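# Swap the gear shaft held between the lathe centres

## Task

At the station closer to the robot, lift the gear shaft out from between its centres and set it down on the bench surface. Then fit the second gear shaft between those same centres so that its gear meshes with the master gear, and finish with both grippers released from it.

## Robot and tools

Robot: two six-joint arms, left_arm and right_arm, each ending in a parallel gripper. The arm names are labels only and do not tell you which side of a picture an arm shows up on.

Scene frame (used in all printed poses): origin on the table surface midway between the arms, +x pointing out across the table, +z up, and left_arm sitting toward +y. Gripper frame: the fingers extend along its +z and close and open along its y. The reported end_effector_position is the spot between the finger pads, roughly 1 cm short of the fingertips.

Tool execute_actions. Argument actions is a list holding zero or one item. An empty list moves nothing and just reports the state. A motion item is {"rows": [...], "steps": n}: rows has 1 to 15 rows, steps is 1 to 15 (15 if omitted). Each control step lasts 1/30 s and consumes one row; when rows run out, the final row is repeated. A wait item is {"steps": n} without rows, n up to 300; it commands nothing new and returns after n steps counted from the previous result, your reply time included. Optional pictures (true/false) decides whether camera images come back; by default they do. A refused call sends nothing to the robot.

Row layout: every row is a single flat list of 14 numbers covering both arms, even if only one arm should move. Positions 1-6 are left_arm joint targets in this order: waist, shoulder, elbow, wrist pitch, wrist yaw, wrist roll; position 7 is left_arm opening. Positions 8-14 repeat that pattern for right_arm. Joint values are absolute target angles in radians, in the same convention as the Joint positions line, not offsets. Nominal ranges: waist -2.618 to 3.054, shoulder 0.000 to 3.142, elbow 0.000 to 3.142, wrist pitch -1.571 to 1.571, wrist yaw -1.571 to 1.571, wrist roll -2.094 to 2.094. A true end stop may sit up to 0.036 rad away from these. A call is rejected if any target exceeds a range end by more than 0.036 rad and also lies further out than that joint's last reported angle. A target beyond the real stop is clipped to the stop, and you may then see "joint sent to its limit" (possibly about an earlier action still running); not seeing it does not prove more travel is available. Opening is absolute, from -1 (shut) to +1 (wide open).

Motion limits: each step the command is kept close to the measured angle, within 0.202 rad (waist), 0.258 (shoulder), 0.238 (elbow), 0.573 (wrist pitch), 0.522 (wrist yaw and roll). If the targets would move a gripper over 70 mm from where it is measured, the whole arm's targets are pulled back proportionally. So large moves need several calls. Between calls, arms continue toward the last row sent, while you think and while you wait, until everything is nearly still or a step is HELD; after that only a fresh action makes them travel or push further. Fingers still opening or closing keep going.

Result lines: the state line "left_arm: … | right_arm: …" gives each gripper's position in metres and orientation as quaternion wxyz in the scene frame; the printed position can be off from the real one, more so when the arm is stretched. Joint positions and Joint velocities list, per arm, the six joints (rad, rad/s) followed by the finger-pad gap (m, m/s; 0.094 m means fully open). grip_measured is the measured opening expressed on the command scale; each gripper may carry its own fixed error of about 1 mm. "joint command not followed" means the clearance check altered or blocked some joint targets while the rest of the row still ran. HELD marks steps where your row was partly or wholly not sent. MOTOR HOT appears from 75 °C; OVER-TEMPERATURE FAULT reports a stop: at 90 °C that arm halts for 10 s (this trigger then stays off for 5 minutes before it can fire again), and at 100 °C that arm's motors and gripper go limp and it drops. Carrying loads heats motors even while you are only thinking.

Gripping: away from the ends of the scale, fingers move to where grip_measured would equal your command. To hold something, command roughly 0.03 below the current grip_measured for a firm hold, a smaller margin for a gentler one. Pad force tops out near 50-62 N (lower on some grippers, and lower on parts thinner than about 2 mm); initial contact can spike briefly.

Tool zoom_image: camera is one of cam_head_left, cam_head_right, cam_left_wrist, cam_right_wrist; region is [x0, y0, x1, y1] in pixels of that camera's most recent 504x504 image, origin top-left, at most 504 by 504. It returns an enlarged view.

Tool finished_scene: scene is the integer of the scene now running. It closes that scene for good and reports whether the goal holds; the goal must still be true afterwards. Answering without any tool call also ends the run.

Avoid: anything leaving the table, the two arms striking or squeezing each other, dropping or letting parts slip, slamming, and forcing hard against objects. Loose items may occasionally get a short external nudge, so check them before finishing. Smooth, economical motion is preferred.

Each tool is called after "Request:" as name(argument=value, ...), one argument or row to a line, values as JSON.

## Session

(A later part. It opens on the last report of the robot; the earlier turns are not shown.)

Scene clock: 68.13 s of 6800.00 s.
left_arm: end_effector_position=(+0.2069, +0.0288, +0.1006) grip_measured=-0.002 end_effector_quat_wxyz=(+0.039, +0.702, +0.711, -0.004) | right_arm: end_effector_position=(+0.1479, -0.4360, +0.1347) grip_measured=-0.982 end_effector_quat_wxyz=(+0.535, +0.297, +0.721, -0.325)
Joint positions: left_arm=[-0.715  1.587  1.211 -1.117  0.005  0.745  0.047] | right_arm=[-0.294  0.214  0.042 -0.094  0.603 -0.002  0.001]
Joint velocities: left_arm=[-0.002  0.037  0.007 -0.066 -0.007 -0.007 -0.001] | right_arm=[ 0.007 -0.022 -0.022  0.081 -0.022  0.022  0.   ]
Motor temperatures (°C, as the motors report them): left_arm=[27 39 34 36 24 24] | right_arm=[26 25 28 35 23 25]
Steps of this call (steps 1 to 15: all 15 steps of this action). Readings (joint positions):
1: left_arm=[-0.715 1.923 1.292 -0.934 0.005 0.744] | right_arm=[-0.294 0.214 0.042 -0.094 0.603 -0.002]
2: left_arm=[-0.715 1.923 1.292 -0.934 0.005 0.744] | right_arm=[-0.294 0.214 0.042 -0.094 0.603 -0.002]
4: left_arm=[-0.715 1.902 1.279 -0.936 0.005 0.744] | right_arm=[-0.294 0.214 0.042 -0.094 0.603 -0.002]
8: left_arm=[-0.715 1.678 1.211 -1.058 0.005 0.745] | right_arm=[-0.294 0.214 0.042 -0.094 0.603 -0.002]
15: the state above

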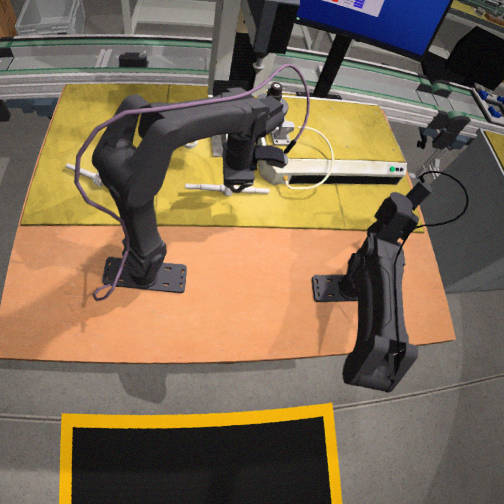

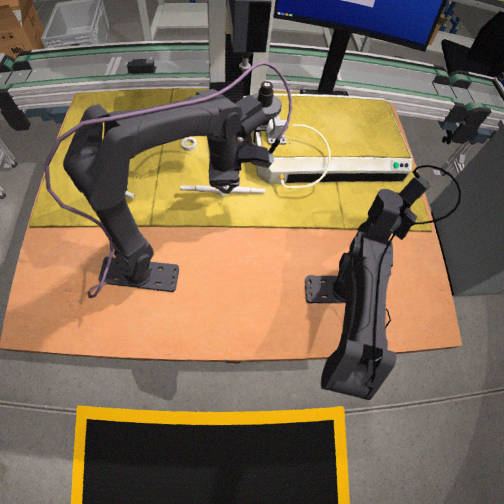

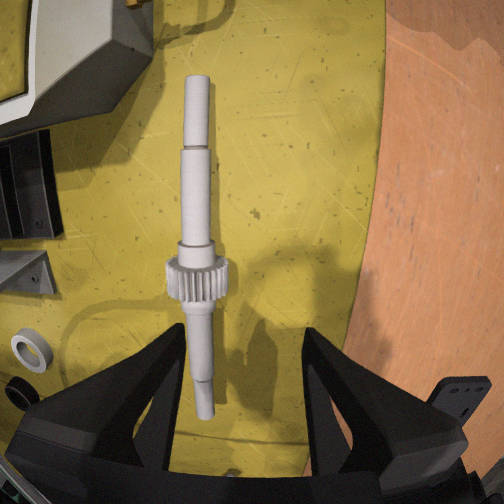

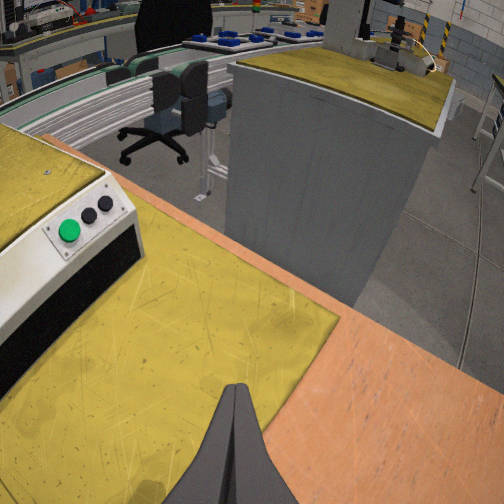

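Looks near symmetric; use the +y end as top.

Request:
execute_actions(
  actions=[
    {"rows":[[0.62,1.68,1.32,-1.17,0,-0.65,0.2,-0.3,0.2,0.06,-0.1,0.6,0,-1]]},
  ],
  pictures=false,
)

Request:
execute_actions(
  actions=[
    {"steps":30},
  ],
)

Scene clock: 71.47 s of 6800.00 s.
left_arm: end_effector_position=(+0.3083, +0.3113, +0.0971) grip_measured=+0.199 end_effector_quat_wxyz=(+0.024, -0.359, +0.933, -0.007) | right_arm: end_effector_position=(+0.1479, -0.4360, +0.1347) grip_measured=-0.982 end_effector_quat_wxyz=(+0.535, +0.297, +0.721, -0.325)
Joint positions: left_arm=[ 0.325  1.68   1.297 -1.139  0.007 -0.51   0.056] | right_arm=[-0.294  0.214  0.042 -0.094  0.603 -0.002  0.001]
Joint velocities: left_arm=[ 2.122  0.022  0.002 -0.051 -0.022 -0.916  0.   ] | right_arm=[-0.007 -0.007 -0.007  0.081 -0.066 -0.081  0.   ]
Motor temperatures (°C, as the motors report them): left_arm=[27 39 34 36 24 24] | right_arm=[26 25 28 35 23 25]
Steps of this call (steps 1 to 30: the robot went on to your last target; steps 31 to 85: nothing new was sent; steps 86 to 100: all 15 steps of this action). Readings (joint positions):
86: left_arm=[-0.693 1.599 1.225 -1.144 0.017 0.665] | right_arm=[-0.294 0.214 0.042 -0.094 0.603 -0.002]
87: left_arm=[-0.643 1.620 1.251 -1.155 0.024 0.565] | right_arm=[-0.294 0.214 0.042 -0.094 0.603 -0.002]
89: left_arm=[-0.506 1.659 1.289 -1.145 0.022 0.367] | right_arm=[-0.294 0.214 0.042 -0.094 0.603 -0.002]
93: left_arm=[-0.207 1.680 1.297 -1.139 0.015 -0.032] | right_arm=[-0.294 0.214 0.042 -0.094 0.603 -0.002]
100: the state above

Scene clock: 72.47 s of 6800.00 s.
left_arm: end_effector_position=(+0.2709, +0.3981, +0.0969) grip_measured=+0.199 end_effector_quat_wxyz=(+0.020, -0.552, +0.834, +0.002) | right_arm: end_effector_position=(+0.1479, -0.4360, +0.1347) grip_measured=-0.982 end_effector_quat_wxyz=(+0.535, +0.297, +0.721, -0.325)
Joint positions: left_arm=[ 0.624  1.68   1.297 -1.149 -0.007 -0.644  0.056] | right_arm=[-0.294  0.214  0.042 -0.094  0.603 -0.002  0.001]
Joint velocities: left_arm=[ 0.012 -0.017  0.007 -0.007 -0.007  0.037  0.   ] | right_arm=[-0.012  0.002 -0.007 -0.051  0.066 -0.022  0.   ]
Motor temperatures (°C, as the motors report them): left_arm=[27 38 34 36 24 24] | right_arm=[26 25 28 35 23 25]
Steps of this call (steps 1 to 30: the robot went on to your last target). Readings (joint positions):
1: left_arm=[0.401 1.680 1.297 -1.139 0.006 -0.537] | right_arm=[-0.294 0.214 0.042 -0.094 0.603 -0.002]
2: left_arm=[0.477 1.680 1.297 -1.139 0.006 -0.558] | right_arm=[-0.294 0.214 0.042 -0.094 0.603 -0.002]
4: left_arm=[0.601 1.680 1.297 -1.139 -0.004 -0.590] | right_arm=[-0.294 0.214 0.042 -0.094 0.603 -0.002]
8: left_arm=[0.643 1.680 1.297 -1.145 -0.014 -0.623] | right_arm=[-0.294 0.214 0.042 -0.094 0.603 -0.002]
30: the state above
All arms were judged still, so your last target was given up. Only a new action makes them travel on or press farther. Fingers that are still opening or closing keep moving.

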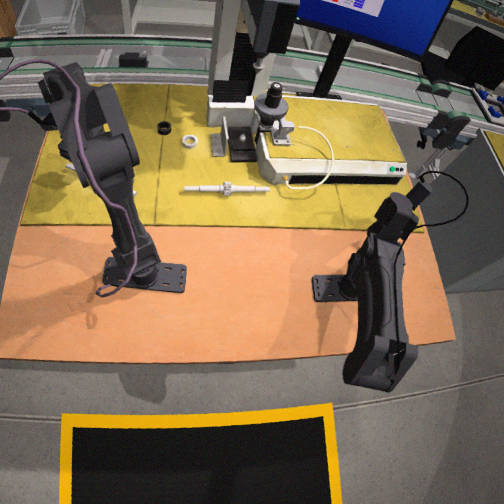

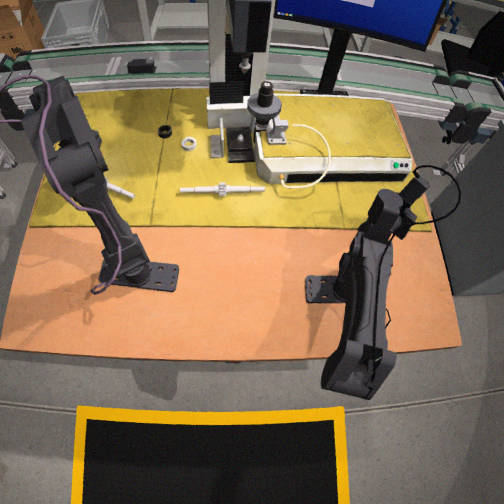

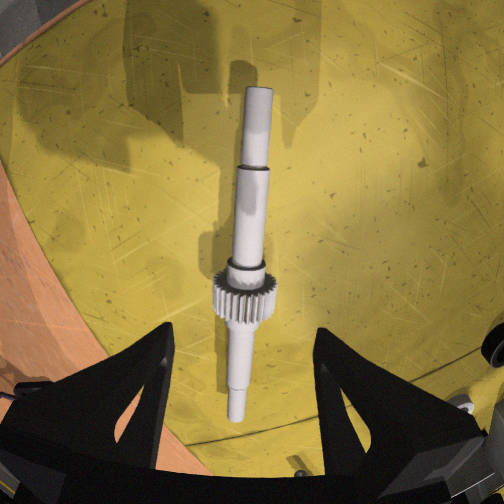

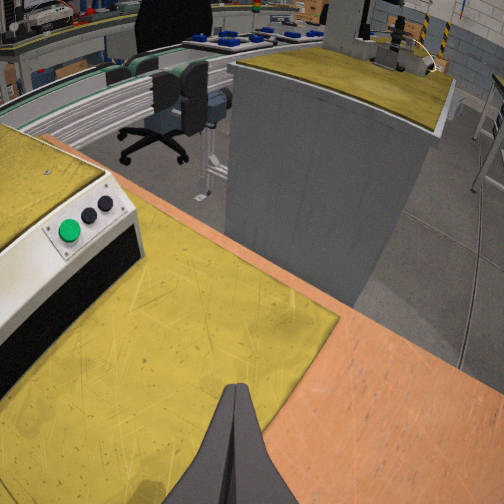

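Request:
execute_actions(
  actions=[
    {"rows":[[0.675,1.855,1.235,-0.94,0,-0.52,0,-0.3,0.2,0.06,-0.1,0.6,0,-1]]},
  ],
)

Scene clock: 75.67 s of 6800.00 s.
left_arm: end_effector_position=(+0.2762, +0.4192, +0.0248) grip_measured=+0.002 end_effector_quat_wxyz=(-0.015, -0.525, +0.851, +0.001) | right_arm: end_effector_position=(+0.1479, -0.4360, +0.1347) grip_measured=-0.982 end_effector_quat_wxyz=(+0.535, +0.297, +0.721, -0.325)
Joint positions: left_arm=[ 0.674  1.873  1.235 -0.963 -0.003 -0.53   0.047] | right_arm=[-0.294  0.214  0.042 -0.094  0.603 -0.002  0.001]
Joint velocities: left_arm=[-0.007  0.002 -0.017  0.051  0.007  0.066 -0.001] | right_arm=[ 0.007 -0.007 -0.012  0.022 -0.037  0.022 -0.001]
Motor temperatures (°C, as the motors report them): left_arm=[27 38 34 36 24 24] | right_arm=[26 25 28 35 23 25]
Steps of this call (steps 1 to 81: nothing new was sent; steps 82 to 96: all 15 steps of this action). Readings (joint positions):
82: left_arm=[0.628 1.694 1.296 -1.135 -0.004 -0.627] | right_arm=[-0.294 0.214 0.042 -0.094 0.603 -0.002]
83: left_arm=[0.638 1.721 1.296 -1.103 -0.003 -0.607] | right_arm=[-0.294 0.214 0.042 -0.094 0.603 -0.002]
85: left_arm=[0.660 1.797 1.282 -1.033 -0.003 -0.577] | right_arm=[-0.294 0.214 0.042 -0.094 0.603 -0.002]
89: left_arm=[0.674 1.873 1.238 -0.985 -0.003 -0.547] | right_arm=[-0.294 0.214 0.042 -0.094 0.603 -0.002]
96: the state above

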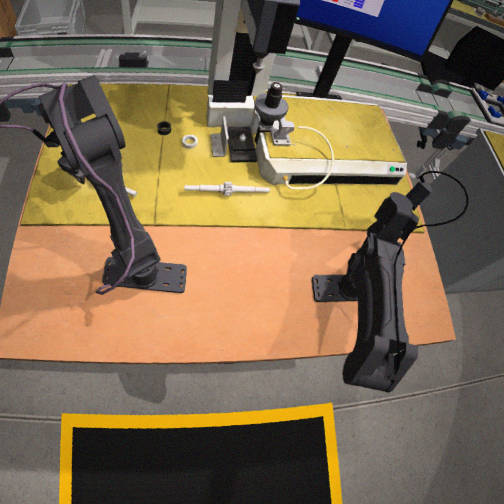

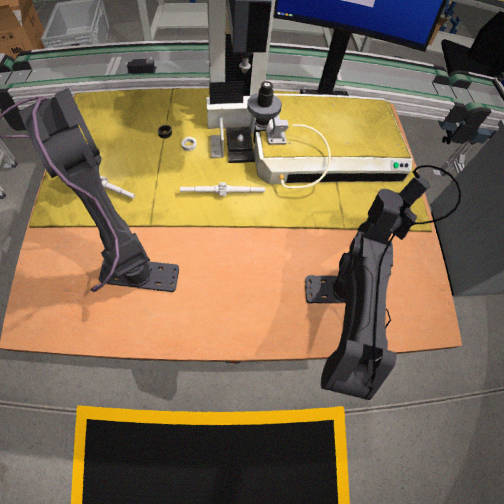

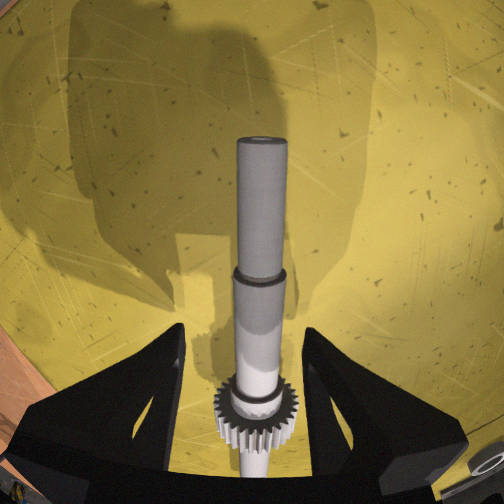

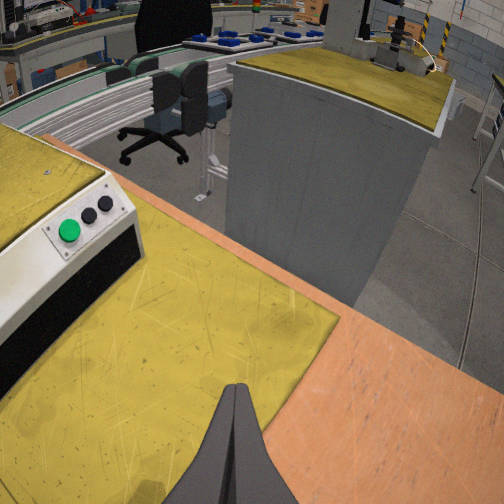

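Request:
execute_actions(
  actions=[
    {"rows":[[0.685,1.885,1.25,-0.88,0,-0.51,-0.2,-0.3,0.2,0.06,-0.1,0.6,0,-1]]},
  ],
)

Scene clock: 77.93 s of 6800.00 s.
left_arm: end_effector_position=(+0.2892, +0.4292, +0.0249) grip_measured=-0.198 end_effector_quat_wxyz=(+0.018, -0.521, +0.854, +0.002) | right_arm: end_effector_position=(+0.1479, -0.4360, +0.1347) grip_measured=-0.982 end_effector_quat_wxyz=(+0.535, +0.297, +0.721, -0.325)
Joint positions: left_arm=[ 0.678  1.873  1.235 -0.897 -0.003 -0.517  0.038] | right_arm=[-0.294  0.214  0.042 -0.094  0.603 -0.002  0.001]
Joint velocities: left_arm=[-0.002 -0.007  0.027  0.051 -0.007 -0.051 -0.   ] | right_arm=[-0.002 -0.002  0.002  0.037  0.007 -0.037  0.   ]
Motor temperatures (°C, as the motors report them): left_arm=[27 38 34 36 24 24] | right_arm=[26 25 28 35 23 25]
Steps of this call (steps 1 to 15: the robot went on to your last target; steps 16 to 53: nothing new was sent; steps 54 to 68: all 15 steps of this action). Readings (joint positions):
54: left_arm=[0.675 1.873 1.235 -0.951 -0.003 -0.525] | right_arm=[-0.294 0.214 0.042 -0.094 0.603 -0.002]
55: left_arm=[0.675 1.873 1.235 -0.941 -0.003 -0.523] | right_arm=[-0.294 0.214 0.042 -0.094 0.603 -0.002]
57: left_arm=[0.677 1.873 1.235 -0.923 -0.003 -0.520] | right_arm=[-0.294 0.214 0.042 -0.094 0.603 -0.002]
61: left_arm=[0.678 1.873 1.235 -0.905 -0.003 -0.518] | right_arm=[-0.294 0.214 0.042 -0.094 0.603 -0.002]
68: the state above

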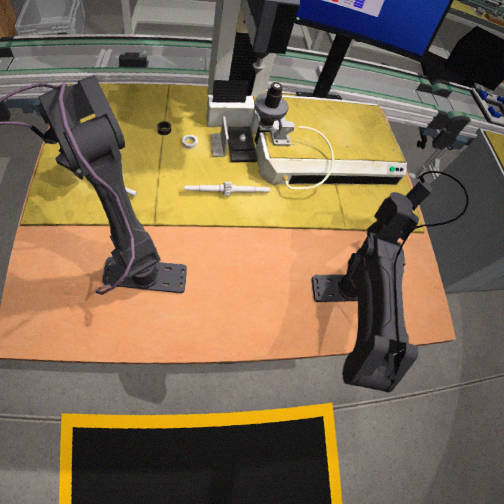

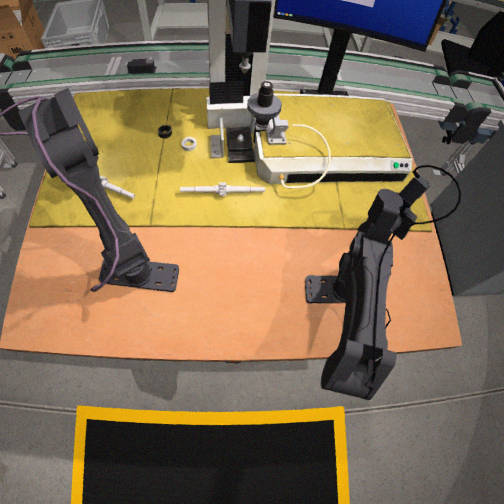

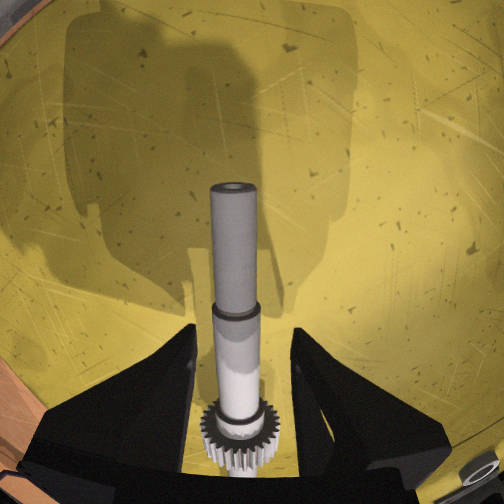

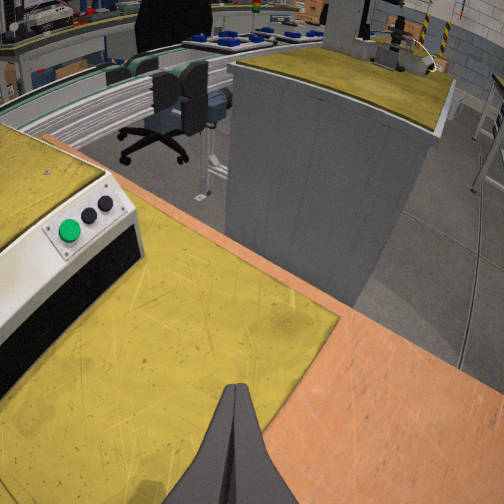

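Request:
execute_actions(
  actions=[
    {"rows":[[0.692,1.905,1.25,-0.89,0,-0.52,-0.3,-0.3,0.2,0.06,-0.1,0.6,0,-1]],"steps":10},
  ],
  pictures=false,
)

Request:
execute_actions(
  actions=[
    {"rows":[[0.692,1.905,1.25,-0.89,0,-0.52,-0.74,-0.3,0.2,0.06,-0.1,0.6,0,-1]]},
  ],
  pictures=false,
)

Request:
execute_actions(
  actions=[
    {"rows":[[0.692,1.5,1.25,-0.89,0,-0.4,-0.74,-0.3,0.2,0.06,-0.1,0.6,0,-1]]},
  ],
)

Scene clock: 81.90 s of 6800.00 s.
left_arm: end_effector_position=(+0.2864, +0.4306, +0.0186) grip_measured=-0.298 end_effector_quat_wxyz=(+0.009, -0.524, +0.852, +0.002) | right_arm: end_effector_position=(+0.1479, -0.4360, +0.1347) grip_measured=-0.982 end_effector_quat_wxyz=(+0.535, +0.297, +0.721, -0.325)
Joint positions: left_arm=[ 0.686  1.892  1.235 -0.896 -0.003 -0.516  0.033] | right_arm=[-0.294  0.214  0.042 -0.094  0.603 -0.002  0.001]
Joint velocities: left_arm=[ 0.007 -0.007  0.007 -0.022 -0.037  0.007  0.   ] | right_arm=[ 0.002  0.027  0.002  0.007 -0.007 -0.066 -0.001]
Motor temperatures (°C, as the motors report them): left_arm=[27 38 34 36 24 24] | right_arm=[26 25 28 35 23 25]
Steps of this call (steps 1 to 15: the robot went on to your last target; steps 16 to 90: nothing new was sent; then 0.63 s passed at rest; steps 91 to 100: all 10 steps of this action). Readings (joint positions):
91: left_arm=[0.679 1.874 1.235 -0.896 -0.003 -0.516] | right_arm=[-0.294 0.214 0.042 -0.094 0.603 -0.002]
92: left_arm=[0.680 1.877 1.235 -0.896 -0.003 -0.516] | right_arm=[-0.294 0.214 0.042 -0.094 0.603 -0.002]
94: left_arm=[0.683 1.885 1.235 -0.896 -0.003 -0.516] | right_arm=[-0.294 0.214 0.042 -0.094 0.603 -0.002]
98: left_arm=[0.686 1.892 1.235 -0.896 -0.003 -0.516] | right_arm=[-0.294 0.214 0.042 -0.094 0.603 -0.002]
100: the state above

Scene clock: 82.40 s of 6800.00 s.
left_arm: end_effector_position=(+0.2868, +0.4307, +0.0186) grip_measured=-0.665 end_effector_quat_wxyz=(+0.010, -0.525, +0.851, +0.001) | right_arm: end_effector_position=(+0.1479, -0.4360, +0.1347) grip_measured=-0.982 end_effector_quat_wxyz=(+0.535, +0.297, +0.721, -0.325)
Joint positions: left_arm=[ 0.687  1.892  1.235 -0.894 -0.001 -0.517  0.016] | right_arm=[-0.294  0.214  0.042 -0.094  0.603 -0.002  0.001]
Joint velocities: left_arm=[-0.002  0.012  0.017 -0.007 -0.022 -0.022 -0.   ] | right_arm=[-0.017 -0.007  0.017 -0.007  0.051  0.007  0.   ]
Motor temperatures (°C, as the motors report them): left_arm=[27 38 34 36 24 24] | right_arm=[26 25 28 35 23 25]
Steps of this call (steps 1 to 15: all 15 steps of this action). Readings (joint positions):
1: left_arm=[0.686 1.892 1.235 -0.896 -0.003 -0.516] | right_arm=[-0.294 0.214 0.042 -0.094 0.603 -0.002]
2: left_arm=[0.686 1.892 1.235 -0.895 -0.001 -0.518] | right_arm=[-0.294 0.214 0.042 -0.094 0.603 -0.002]
4: left_arm=[0.686 1.892 1.235 -0.894 -0.001 -0.517] | right_arm=[-0.294 0.214 0.042 -0.094 0.603 -0.002]
8: left_arm=[0.687 1.892 1.235 -0.894 -0.001 -0.517] | right_arm=[-0.294 0.214 0.042 -0.094 0.603 -0.002]
15: the state above

Scene clock: 82.90 s of 6800.00 s.
left_arm: end_effector_position=(+0.2992, +0.4397, +0.1483) grip_measured=-0.665 end_effector_quat_wxyz=(+0.204, -0.468, +0.860, +0.021) | right_arm: end_effector_position=(+0.1479, -0.4360, +0.1347) grip_measured=-0.982 end_effector_quat_wxyz=(+0.535, +0.297, +0.721, -0.325)
Joint positions: left_arm=[ 0.687  1.504  1.239 -0.893 -0.004 -0.409  0.016] | right_arm=[-0.294  0.214  0.042 -0.094  0.603 -0.002  0.001]
Joint velocities: left_arm=[ 0.012  0.056  0.022 -0.022 -0.022 -0.022 -0.   ] | right_arm=[-0.007 -0.002 -0.017  0.037  0.022  0.051 -0.001]
Motor temperatures (°C, as the motors report them): left_arm=[27 38 34 36 24 24] | right_arm=[26 25 28 35 23 25]
Steps of this call (steps 1 to 15: all 15 steps of this action). Readings (joint positions):
1: left_arm=[0.687 1.874 1.232 -0.890 -0.000 -0.504] | right_arm=[-0.294 0.214 0.042 -0.094 0.603 -0.002]
2: left_arm=[0.687 1.842 1.223 -0.890 -0.000 -0.489] | right_arm=[-0.294 0.214 0.042 -0.094 0.603 -0.002]
4: left_arm=[0.687 1.747 1.218 -0.894 -0.004 -0.464] | right_arm=[-0.294 0.214 0.042 -0.094 0.603 -0.002]
8: left_arm=[0.687 1.539 1.225 -0.887 -0.004 -0.430] | right_arm=[-0.294 0.214 0.042 -0.094 0.603 -0.002]
15: the state above

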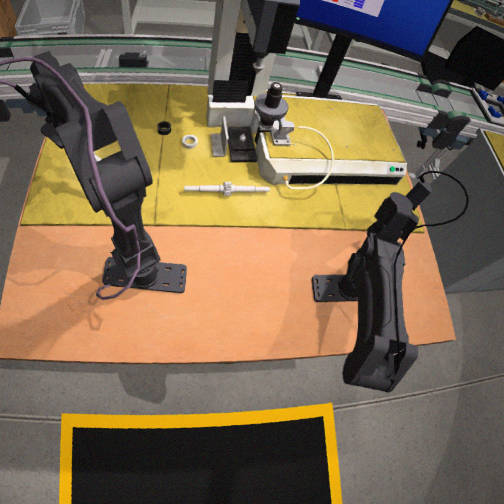

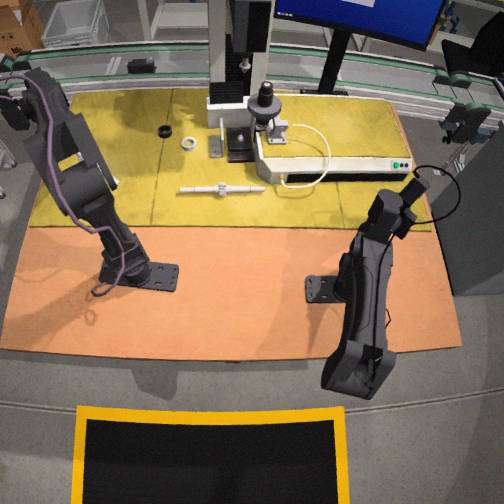

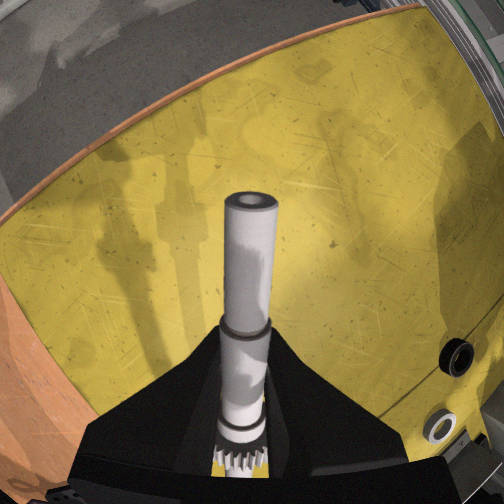

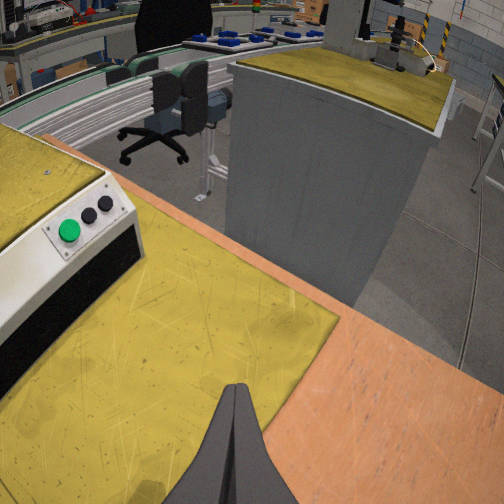

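Request:
execute_actions(
  actions=[
    {"rows":[[-1.07,1.3,1.2,-1,0,0.5,-0.74,-0.3,0.2,0.06,-0.1,0.6,0,-1]]},
  ],
  pictures=false,
)

Request:
execute_actions(
  actions=[
    {"steps":15},
  ],
  pictures=false,
)

Request:
execute_actions(
  actions=[
    {"rows":[[-1.07,1.25,1.0,0.1,-0.8,0.4,-0.74,-0.3,0.2,0.06,-0.1,0.6,0,-1]]},
  ],
  pictures=false,
)

Request:
execute_actions(
  actions=[
    {"rows":[[-1.07,1.6,0.83,0.85,-1.2,0.13,-0.74,-0.3,0.2,0.06,-0.1,0.6,0,-1]]},
  ],
  pictures=false,
)

Request:
execute_actions(
  actions=[
    {"rows":[[-0.89,1.83,0.96,0.92,-1.25,0.15,-0.74,0.6,0.2,0.06,-0.1,0.6,0,-1]]},
  ],
)

Scene clock: 89.37 s of 6800.00 s.
left_arm: end_effector_position=(+0.2963, +0.1113, +0.1814) grip_measured=-0.665 end_effector_quat_wxyz=(+0.233, +0.409, +0.882, +0.004) | right_arm: end_effector_position=(+0.1479, -0.4360, +0.1347) grip_measured=-0.982 end_effector_quat_wxyz=(+0.535, +0.297, +0.721, -0.325)
Joint positions: left_arm=[-0.329  1.325  1.197 -0.973 -0.004  0.443  0.016] | right_arm=[-0.294  0.214  0.042 -0.094  0.603 -0.002  0.001]
Joint velocities: left_arm=[-2.142 -0.012  0.002 -0.037 -0.022  0.359 -0.001] | right_arm=[-0.007 -0.002  0.002 -0.051  0.066 -0.051 -0.001]
Motor temperatures (°C, as the motors report them): left_arm=[27 38 34 36 24 24] | right_arm=[26 25 28 35 23 25]
Steps of this call (steps 1 to 15: the robot went on to your last target; steps 16 to 90: nothing new was sent; then 2.97 s passed at rest; steps 91 to 105: all 15 steps of this action). Readings (joint positions):
91: left_arm=[0.668 1.492 1.231 -0.893 -0.013 -0.343] | right_arm=[-0.294 0.214 0.042 -0.094 0.603 -0.002]
92: left_arm=[0.627 1.465 1.217 -0.899 -0.033 -0.255] | right_arm=[-0.294 0.214 0.042 -0.094 0.603 -0.002]
94: left_arm=[0.507 1.400 1.198 -0.935 -0.037 -0.076] | right_arm=[-0.294 0.214 0.042 -0.094 0.603 -0.002]
98: left_arm=[0.203 1.327 1.197 -0.970 -0.022 0.253] | right_arm=[-0.294 0.214 0.042 -0.094 0.603 -0.002]
105: the state above

Scene clock: 89.87 s of 6800.00 s.
left_arm: end_effector_position=(+0.1196, -0.0507, +0.1792) grip_measured=-0.665 end_effector_quat_wxyz=(+0.203, +0.724, +0.652, -0.094) | right_arm: end_effector_position=(+0.1479, -0.4360, +0.1347) grip_measured=-0.982 end_effector_quat_wxyz=(+0.535, +0.297, +0.721, -0.325)
Joint positions: left_arm=[-1.081  1.325  1.197 -0.994  0.039  0.487  0.016] | right_arm=[-0.294  0.214  0.042 -0.094  0.603 -0.002  0.001]
Joint velocities: left_arm=[ 0.1    0.002  0.007 -0.11  -0.154  0.051 -0.   ] | right_arm=[ 0.002 -0.022 -0.017 -0.007 -0.007  0.007  0.   ]
Motor temperatures (°C, as the motors report them): left_arm=[27 38 34 36 24 24] | right_arm=[26 25 28 35 23 25]
Steps of this call (steps 1 to 15: the robot went on to your last target). Readings (joint positions):
1: left_arm=[-0.405 1.325 1.197 -0.973 -0.002 0.452] | right_arm=[-0.294 0.214 0.042 -0.094 0.603 -0.002]
2: left_arm=[-0.481 1.325 1.197 -0.973 -0.001 0.460] | right_arm=[-0.294 0.214 0.042 -0.094 0.603 -0.002]
4: left_arm=[-0.633 1.325 1.197 -0.974 0.002 0.471] | right_arm=[-0.294 0.214 0.042 -0.094 0.603 -0.002]
8: left_arm=[-0.937 1.325 1.197 -0.974 0.006 0.483] | right_arm=[-0.294 0.214 0.042 -0.094 0.603 -0.002]
15: the state above

Scene clock: 90.37 s of 6800.00 s.
left_arm: end_effector_position=(+0.2600, -0.0739, +0.2709) grip_measured=-0.665 end_effector_quat_wxyz=(+0.583, +0.431, +0.686, +0.061) | right_arm: end_effector_position=(+0.1479, -0.4360, +0.1347) grip_measured=-0.982 end_effector_quat_wxyz=(+0.535, +0.297, +0.721, -0.325)
Joint positions: left_arm=[-1.073  1.286  0.978 -0.103 -0.672  0.4    0.016] | right_arm=[-0.294  0.214  0.042 -0.094  0.603 -0.002  0.001]
Joint velocities: left_arm=[-0.002  0.002 -0.002  1.077 -0.711 -0.037  0.002] | right_arm=[ 0.022 -0.007  0.002 -0.022 -0.037  0.022 -0.001]
Motor temperatures (°C, as the motors report them): left_arm=[27 38 34 36 24 24] | right_arm=[26 25 28 35 23 25]
Steps of this call (steps 1 to 15: all 15 steps of this action). Readings (joint positions):
1: left_arm=[-1.082 1.311 1.158 -0.929 -0.018 0.467] | right_arm=[-0.294 0.214 0.042 -0.094 0.603 -0.002]
2: left_arm=[-1.084 1.288 1.097 -0.825 -0.106 0.452] | right_arm=[-0.294 0.214 0.042 -0.094 0.603 -0.002]
4: left_arm=[-1.077 1.282 1.020 -0.670 -0.264 0.436] | right_arm=[-0.294 0.214 0.042 -0.094 0.603 -0.002]
8: left_arm=[-1.073 1.286 0.978 -0.458 -0.467 0.418] | right_arm=[-0.294 0.214 0.042 -0.094 0.603 -0.002]
15: the state above

Scene clock: 90.87 s of 6800.00 s.
left_arm: end_effector_position=(+0.3077, -0.0497, +0.2191) grip_measured=-0.665 end_effector_quat_wxyz=(+0.684, +0.096, +0.718, +0.081) | right_arm: end_effector_position=(+0.1479, -0.4360, +0.1347) grip_measured=-0.982 end_effector_quat_wxyz=(+0.535, +0.297, +0.721, -0.325)
Joint positions: left_arm=[-1.069  1.64   0.786  0.731 -1.149  0.138  0.016] | right_arm=[-0.294  0.214  0.042 -0.094  0.603 -0.002  0.001]
Joint velocities: left_arm=[-0.007 -0.11   0.002  0.549 -0.227 -0.007 -0.   ] | right_arm=[-0.002 -0.002  0.007 -0.007 -0.051 -0.037  0.001]
Motor temperatures (°C, as the motors report them): left_arm=[27 38 34 36 24 24] | right_arm=[26 25 28 35 23 25]
Steps of this call (steps 1 to 15: all 15 steps of this action). Readings (joint positions):
1: left_arm=[-1.077 1.313 0.958 -0.005 -0.751 0.356] | right_arm=[-0.294 0.214 0.042 -0.094 0.603 -0.002]
2: left_arm=[-1.078 1.363 0.940 0.130 -0.848 0.312] | right_arm=[-0.294 0.214 0.042 -0.094 0.603 -0.002]
4: left_arm=[-1.069 1.505 0.900 0.369 -0.971 0.247] | right_arm=[-0.294 0.214 0.042 -0.094 0.603 -0.002]
8: left_arm=[-1.069 1.658 0.801 0.564 -1.061 0.172] | right_arm=[-0.294 0.214 0.042 -0.094 0.603 -0.002]
15: the state above

Scene clock: 91.37 s of 6800.00 s.
left_arm: end_effector_position=(+0.3780, -0.0142, +0.2030) grip_measured=-0.665 end_effector_quat_wxyz=(+0.680, -0.014, +0.715, +0.159) | right_arm: end_effector_position=(+0.2087, -0.2330, +0.1341) grip_measured=-0.982 end_effector_quat_wxyz=(+0.622, -0.045, +0.780, -0.059)
Joint positions: left_arm=[-0.887  1.858  0.933  0.853 -1.233  0.143  0.016] | right_arm=[ 0.594  0.214  0.042 -0.095  0.591 -0.     0.001]
Joint velocities: left_arm=[-0.051 -0.012 -0.007  0.066 -0.022  0.022  0.001] | right_arm=[ 0.017 -0.002 -0.012  0.022  0.037 -0.081  0.   ]
Motor temperatures (°C, as the motors report them): left_arm=[27 38 34 36 24 24] | right_arm=[26 25 28 35 23 25]
Steps of this call (steps 1 to 15: all 15 steps of this action). Readings (joint positions):
1: left_arm=[-1.052 1.662 0.806 0.755 -1.166 0.138] | right_arm=[-0.262 0.214 0.042 -0.095 0.614 -0.000]
2: left_arm=[-1.018 1.710 0.853 0.785 -1.181 0.139] | right_arm=[-0.192 0.214 0.042 -0.095 0.614 -0.000]
4: left_arm=[-0.936 1.801 0.924 0.827 -1.182 0.139] | right_arm=[-0.041 0.214 0.042 -0.095 0.609 -0.000]
8: left_arm=[-0.866 1.857 0.933 0.837 -1.221 0.142] | right_arm=[0.259 0.214 0.042 -0.095 0.602 -0.000]
15: the state above

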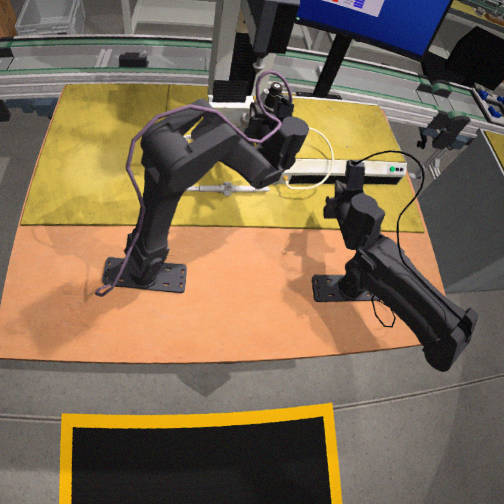

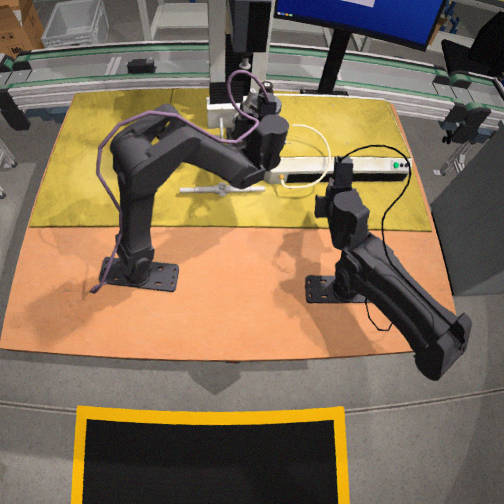

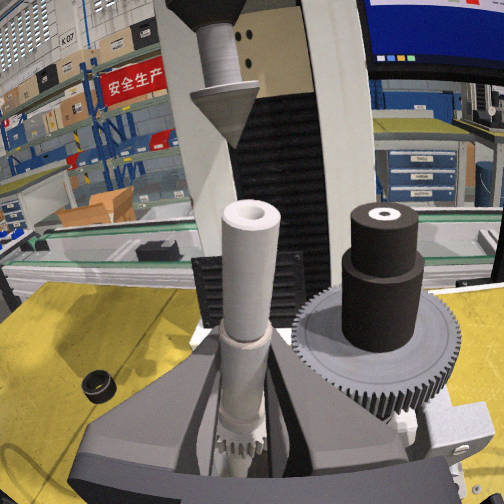

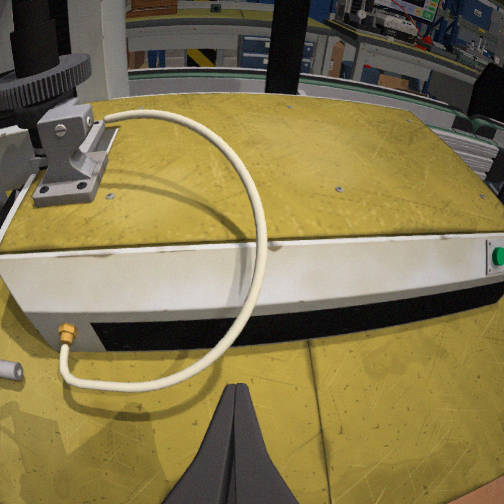

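Request:
execute_actions(
  actions=[
    {"rows":[[-0.87,1.86,0.99,0.92,-1.28,0.16,-0.74,1.2,0.6,0.06,0.3,0.75,0,-1],[-0.85,1.88,1.02,0.92,-1.28,0.16,-0.74,1.2,0.6,0.06,0.3,0.75,0,-1],[-0.84,1.9,1.05,0.92,-1.28,0.16,-0.74,1.2,0.6,0.06,0.3,0.75,0,-1],[-0.82,1.92,1.08,0.92,-1.28,0.16,-0.74,1.2,0.6,0.06,0.3,0.75,0,-1],[-0.8,1.95,1.12,0.92,-1.29,0.16,-0.74,1.2,0.6,0.06,0.3,0.75,0,-1]]},
  ],
)

Scene clock: 96.63 s of 6800.00 s.
left_arm: end_effector_position=(+0.4176, +0.0033, +0.2091) grip_measured=-0.665 end_effector_quat_wxyz=(+0.678, -0.075, +0.705, +0.193) | right_arm: end_effector_position=(+0.1671, -0.0983, +0.1327) grip_measured=-0.982 end_effector_quat_wxyz=(+0.624, -0.236, +0.741, +0.074)
Joint positions: left_arm=[-0.794  1.96   1.077  0.862 -1.276  0.15   0.016] | right_arm=[1.193 0.597 0.046 0.267 0.724 0.001 0.001]
Joint velocities: left_arm=[-0.002 -0.002  0.012 -0.066  0.066 -0.022  0.001] | right_arm=[ 0.012  0.012 -0.002  0.095  0.022 -0.007 -0.   ]
Motor temperatures (°C, as the motors report them): left_arm=[27 39 34 38 24 24] | right_arm=[26 25 28 35 23 25]
Steps of this call (steps 1 to 15: the robot went on to your last target; steps 16 to 90: nothing new was sent; then 1.77 s passed at rest; steps 91 to 105: all 15 steps of this action). Readings (joint positions):
91: left_arm=[-0.886 1.858 0.933 0.857 -1.238 0.143] | right_arm=[0.627 0.255 0.041 -0.044 0.628 0.002]
92: left_arm=[-0.883 1.863 0.940 0.857 -1.245 0.145] | right_arm=[0.697 0.344 0.043 0.032 0.657 0.002]
94: left_arm=[-0.865 1.891 0.982 0.857 -1.259 0.148] | right_arm=[0.848 0.515 0.046 0.135 0.685 0.002]
98: left_arm=[-0.807 1.956 1.075 0.862 -1.263 0.149] | right_arm=[1.136 0.597 0.046 0.205 0.704 0.001]
105: the state above

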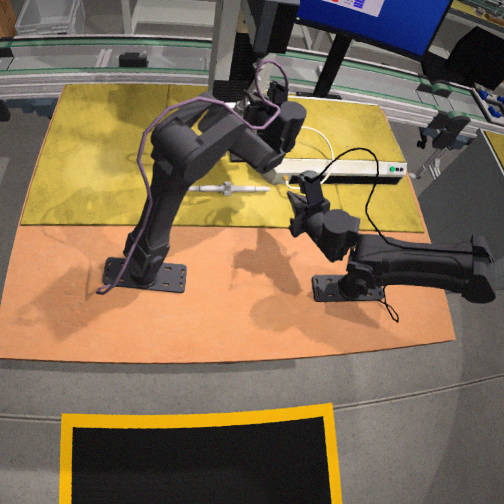

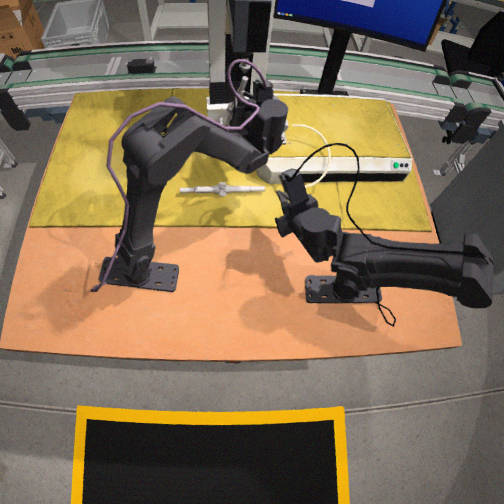

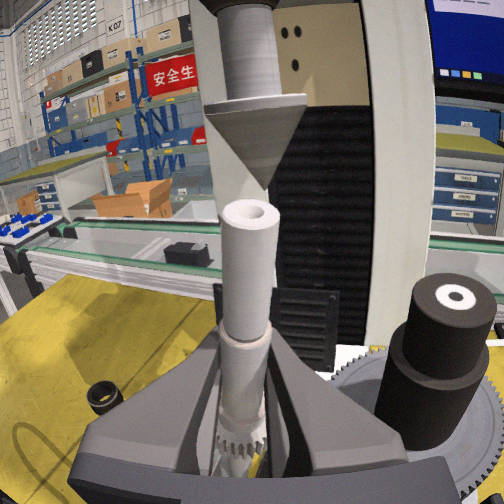

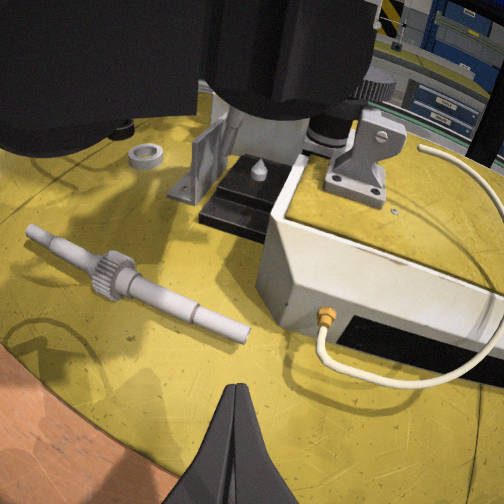

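Request:
execute_actions(
  actions=[
    {"rows":[[-0.78,1.985,1.15,0.92,-1.27,0.15,-0.74,1.2,0.6,0.06,0.3,0.75,0,-1]]},
  ],
)

Scene clock: 99.43 s of 6800.00 s.
left_arm: end_effector_position=(+0.4244, +0.0007, +0.2026) grip_measured=-0.665 end_effector_quat_wxyz=(+0.676, -0.075, +0.706, +0.197) | right_arm: end_effector_position=(+0.1682, -0.0991, +0.1354) grip_measured=-0.982 end_effector_quat_wxyz=(+0.628, -0.230, +0.740, +0.074)
Joint positions: left_arm=[-0.786  1.997  1.105  0.864 -1.275  0.151  0.016] | right_arm=[1.193 0.597 0.046 0.28  0.733 0.001 0.001]
Joint velocities: left_arm=[ 0.007  0.007 -0.002  0.007 -0.022  0.007 -0.001] | right_arm=[-0.012  0.007 -0.007 -0.037  0.081 -0.037  0.   ]
Motor temperatures (°C, as the motors report them): left_arm=[27 39 35 38 24 24] | right_arm=[26 25 28 35 23 25]
Steps of this call (steps 1 to 30: the robot went on to your last target; steps 31 to 69: nothing new was sent; steps 70 to 84: all 15 steps of this action). Readings (joint positions):
70: left_arm=[-0.794 1.964 1.081 0.862 -1.280 0.151] | right_arm=[1.193 0.597 0.046 0.280 0.733 0.001]
71: left_arm=[-0.792 1.972 1.091 0.863 -1.280 0.151] | right_arm=[1.193 0.597 0.046 0.280 0.733 0.001]
73: left_arm=[-0.789 1.986 1.103 0.864 -1.276 0.151] | right_arm=[1.193 0.597 0.046 0.280 0.733 0.001]
77: left_arm=[-0.786 1.996 1.105 0.864 -1.275 0.151] | right_arm=[1.193 0.597 0.046 0.280 0.733 0.001]
84: the state above

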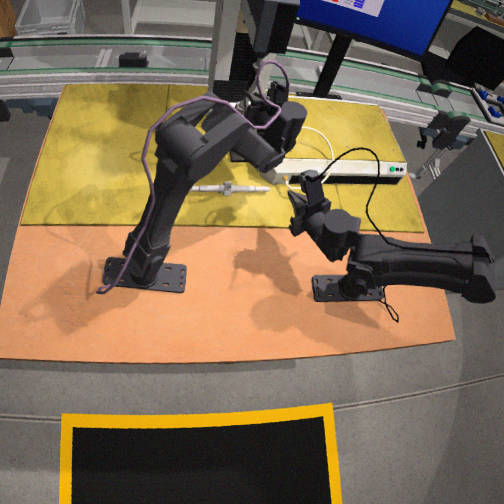

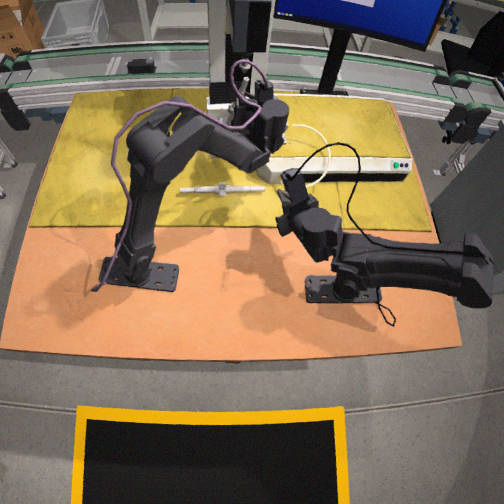

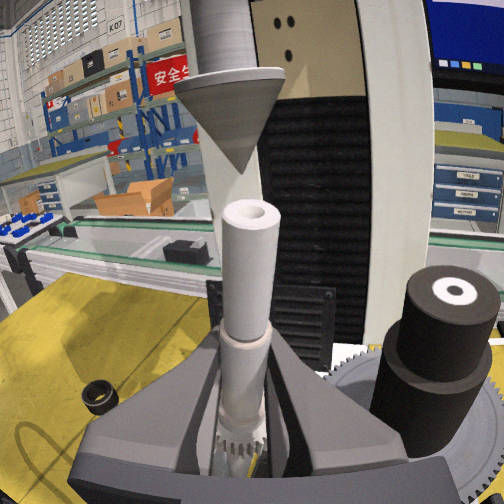

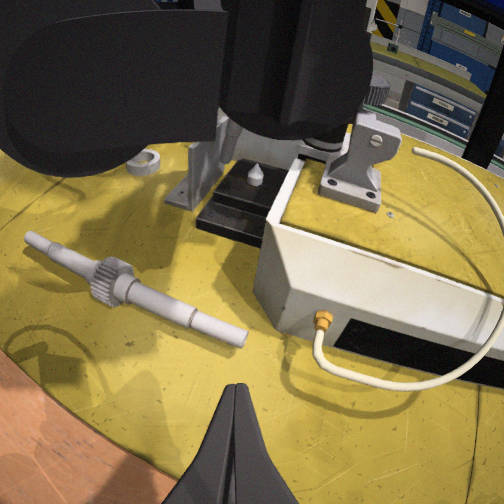

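Request:
execute_actions(
  actions=[
    {"rows":[[-0.78,1.955,1.163,0.92,-1.27,0.15,-0.74,1.2,0.6,0.06,0.3,0.75,0,-1]]},
  ],
)

Scene clock: 101.93 s of 6800.00 s.
left_arm: end_effector_position=(+0.4244, +0.0007, +0.2026) grip_measured=-0.665 end_effector_quat_wxyz=(+0.676, -0.075, +0.706, +0.197) | right_arm: end_effector_position=(+0.1682, -0.0992, +0.1354) grip_measured=-0.982 end_effector_quat_wxyz=(+0.628, -0.230, +0.740, +0.074)
Joint positions: left_arm=[-0.786  1.997  1.105  0.864 -1.275  0.151  0.016] | right_arm=[1.193 0.597 0.046 0.28  0.734 0.001 0.001]
Joint velocities: left_arm=[-0.002 -0.032  0.002  0.022 -0.081 -0.022 -0.001] | right_arm=[-0.007 -0.022  0.012 -0.007 -0.125  0.051 -0.   ]
Motor temperatures (°C, as the motors report them): left_arm=[27 40 35 39 24 24] | right_arm=[26 25 28 36 23 25]
Steps of this call (steps 1 to 15: the robot went on to your last target; steps 16 to 60: nothing new was sent; steps 61 to 75: all 15 steps of this action). Readings (joint positions):
61: left_arm=[-0.786 1.997 1.105 0.864 -1.275 0.151] | right_arm=[1.193 0.597 0.046 0.280 0.733 0.001]
62: left_arm=[-0.786 1.997 1.105 0.864 -1.275 0.151] | right_arm=[1.193 0.597 0.046 0.280 0.733 0.001]
64: left_arm=[-0.786 1.997 1.105 0.864 -1.275 0.151] | right_arm=[1.193 0.597 0.046 0.280 0.734 0.001]
68: left_arm=[-0.786 1.997 1.105 0.864 -1.275 0.151] | right_arm=[1.193 0.597 0.046 0.280 0.734 0.001]
75: the state above

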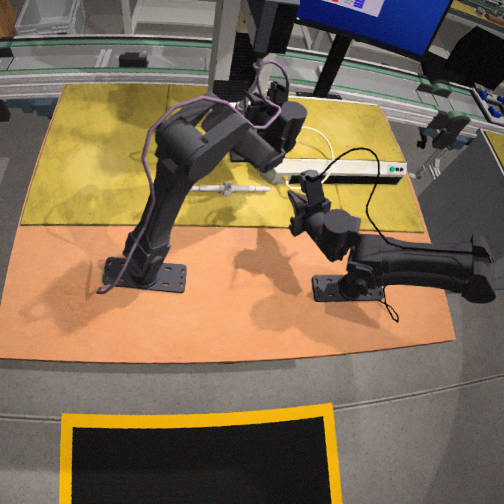

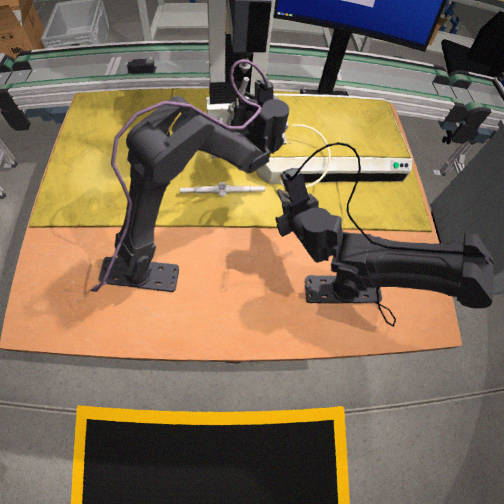

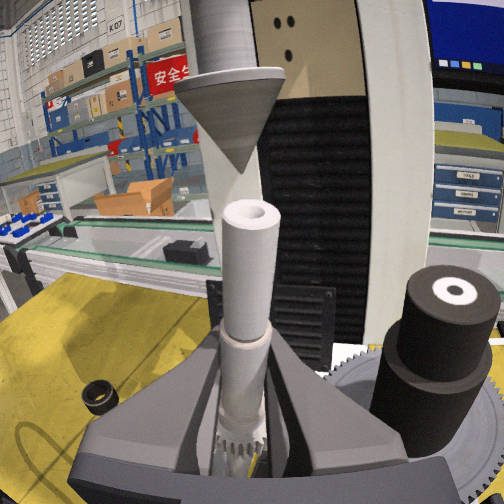

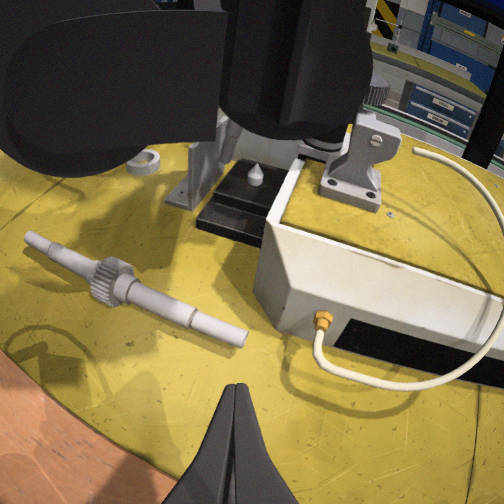

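Request:
execute_actions(
  actions=[
    {"rows":[[-0.78,1.94,1.172,0.92,-1.27,0.15,-0.74,1.2,0.6,0.06,0.3,0.75,0,-1]]},
  ],
)

Scene clock: 106.40 s of 6800.00 s.
left_arm: end_effector_position=(+0.4259, -0.0011, +0.2150) grip_measured=-0.665 end_effector_quat_wxyz=(+0.683, -0.086, +0.701, +0.187) | right_arm: end_effector_position=(+0.1682, -0.0992, +0.1355) grip_measured=-0.982 end_effector_quat_wxyz=(+0.628, -0.230, +0.739, +0.074)
Joint positions: left_arm=[-0.786  1.985  1.127  0.865 -1.274  0.151  0.016] | right_arm=[1.193 0.597 0.046 0.28  0.734 0.001 0.001]
Joint velocities: left_arm=[-0.002 -0.002 -0.002  0.037  0.037 -0.095  0.   ] | right_arm=[-0.022  0.007 -0.012  0.007 -0.037 -0.037  0.001]
Motor temperatures (°C, as the motors report them): left_arm=[27 41 36 39 24 24] | right_arm=[26 25 28 36 24 25]
Steps of this call (steps 1 to 15: the robot went on to your last target; steps 16 to 90: nothing new was sent; then 0.97 s passed at rest; steps 91 to 105: all 15 steps of this action). Readings (joint positions):
91: left_arm=[-0.786 1.997 1.107 0.864 -1.275 0.151] | right_arm=[1.193 0.597 0.046 0.280 0.734 0.001]
92: left_arm=[-0.786 1.997 1.111 0.864 -1.275 0.151] | right_arm=[1.193 0.597 0.046 0.280 0.734 0.001]
94: left_arm=[-0.786 1.994 1.119 0.864 -1.274 0.151] | right_arm=[1.193 0.597 0.046 0.280 0.734 0.001]
98: left_arm=[-0.786 1.985 1.126 0.865 -1.274 0.151] | right_arm=[1.193 0.597 0.046 0.280 0.734 0.001]
105: the state above

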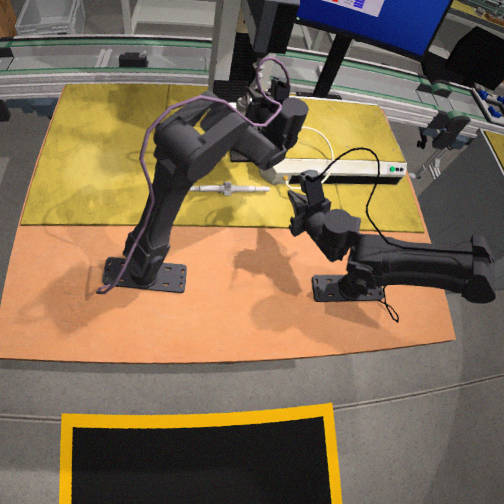

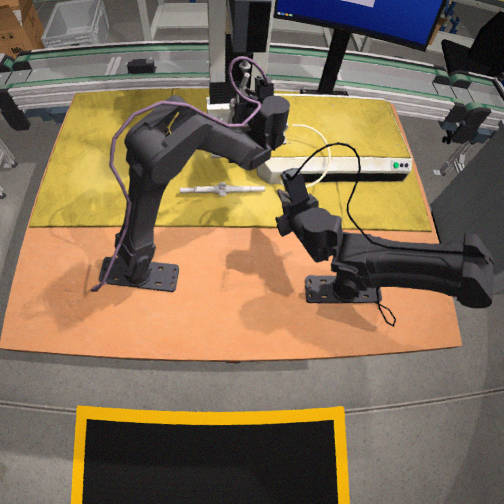

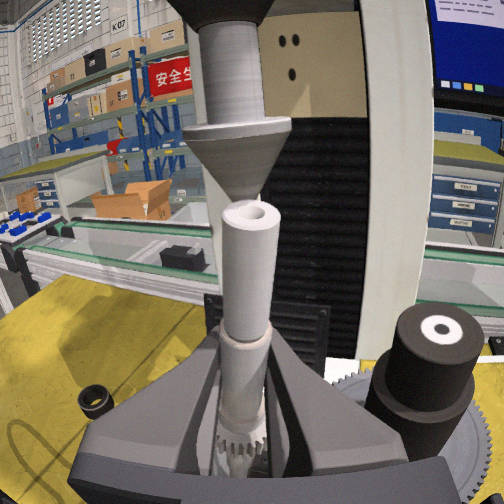

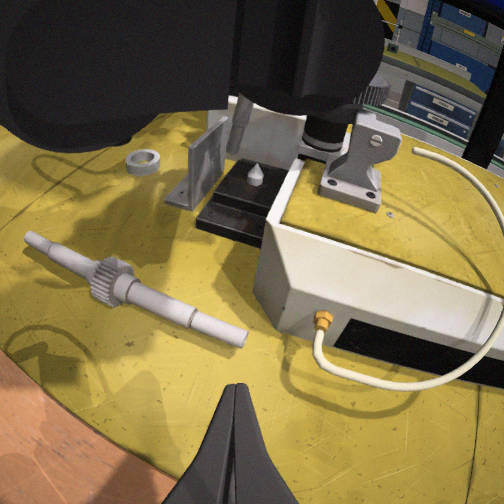

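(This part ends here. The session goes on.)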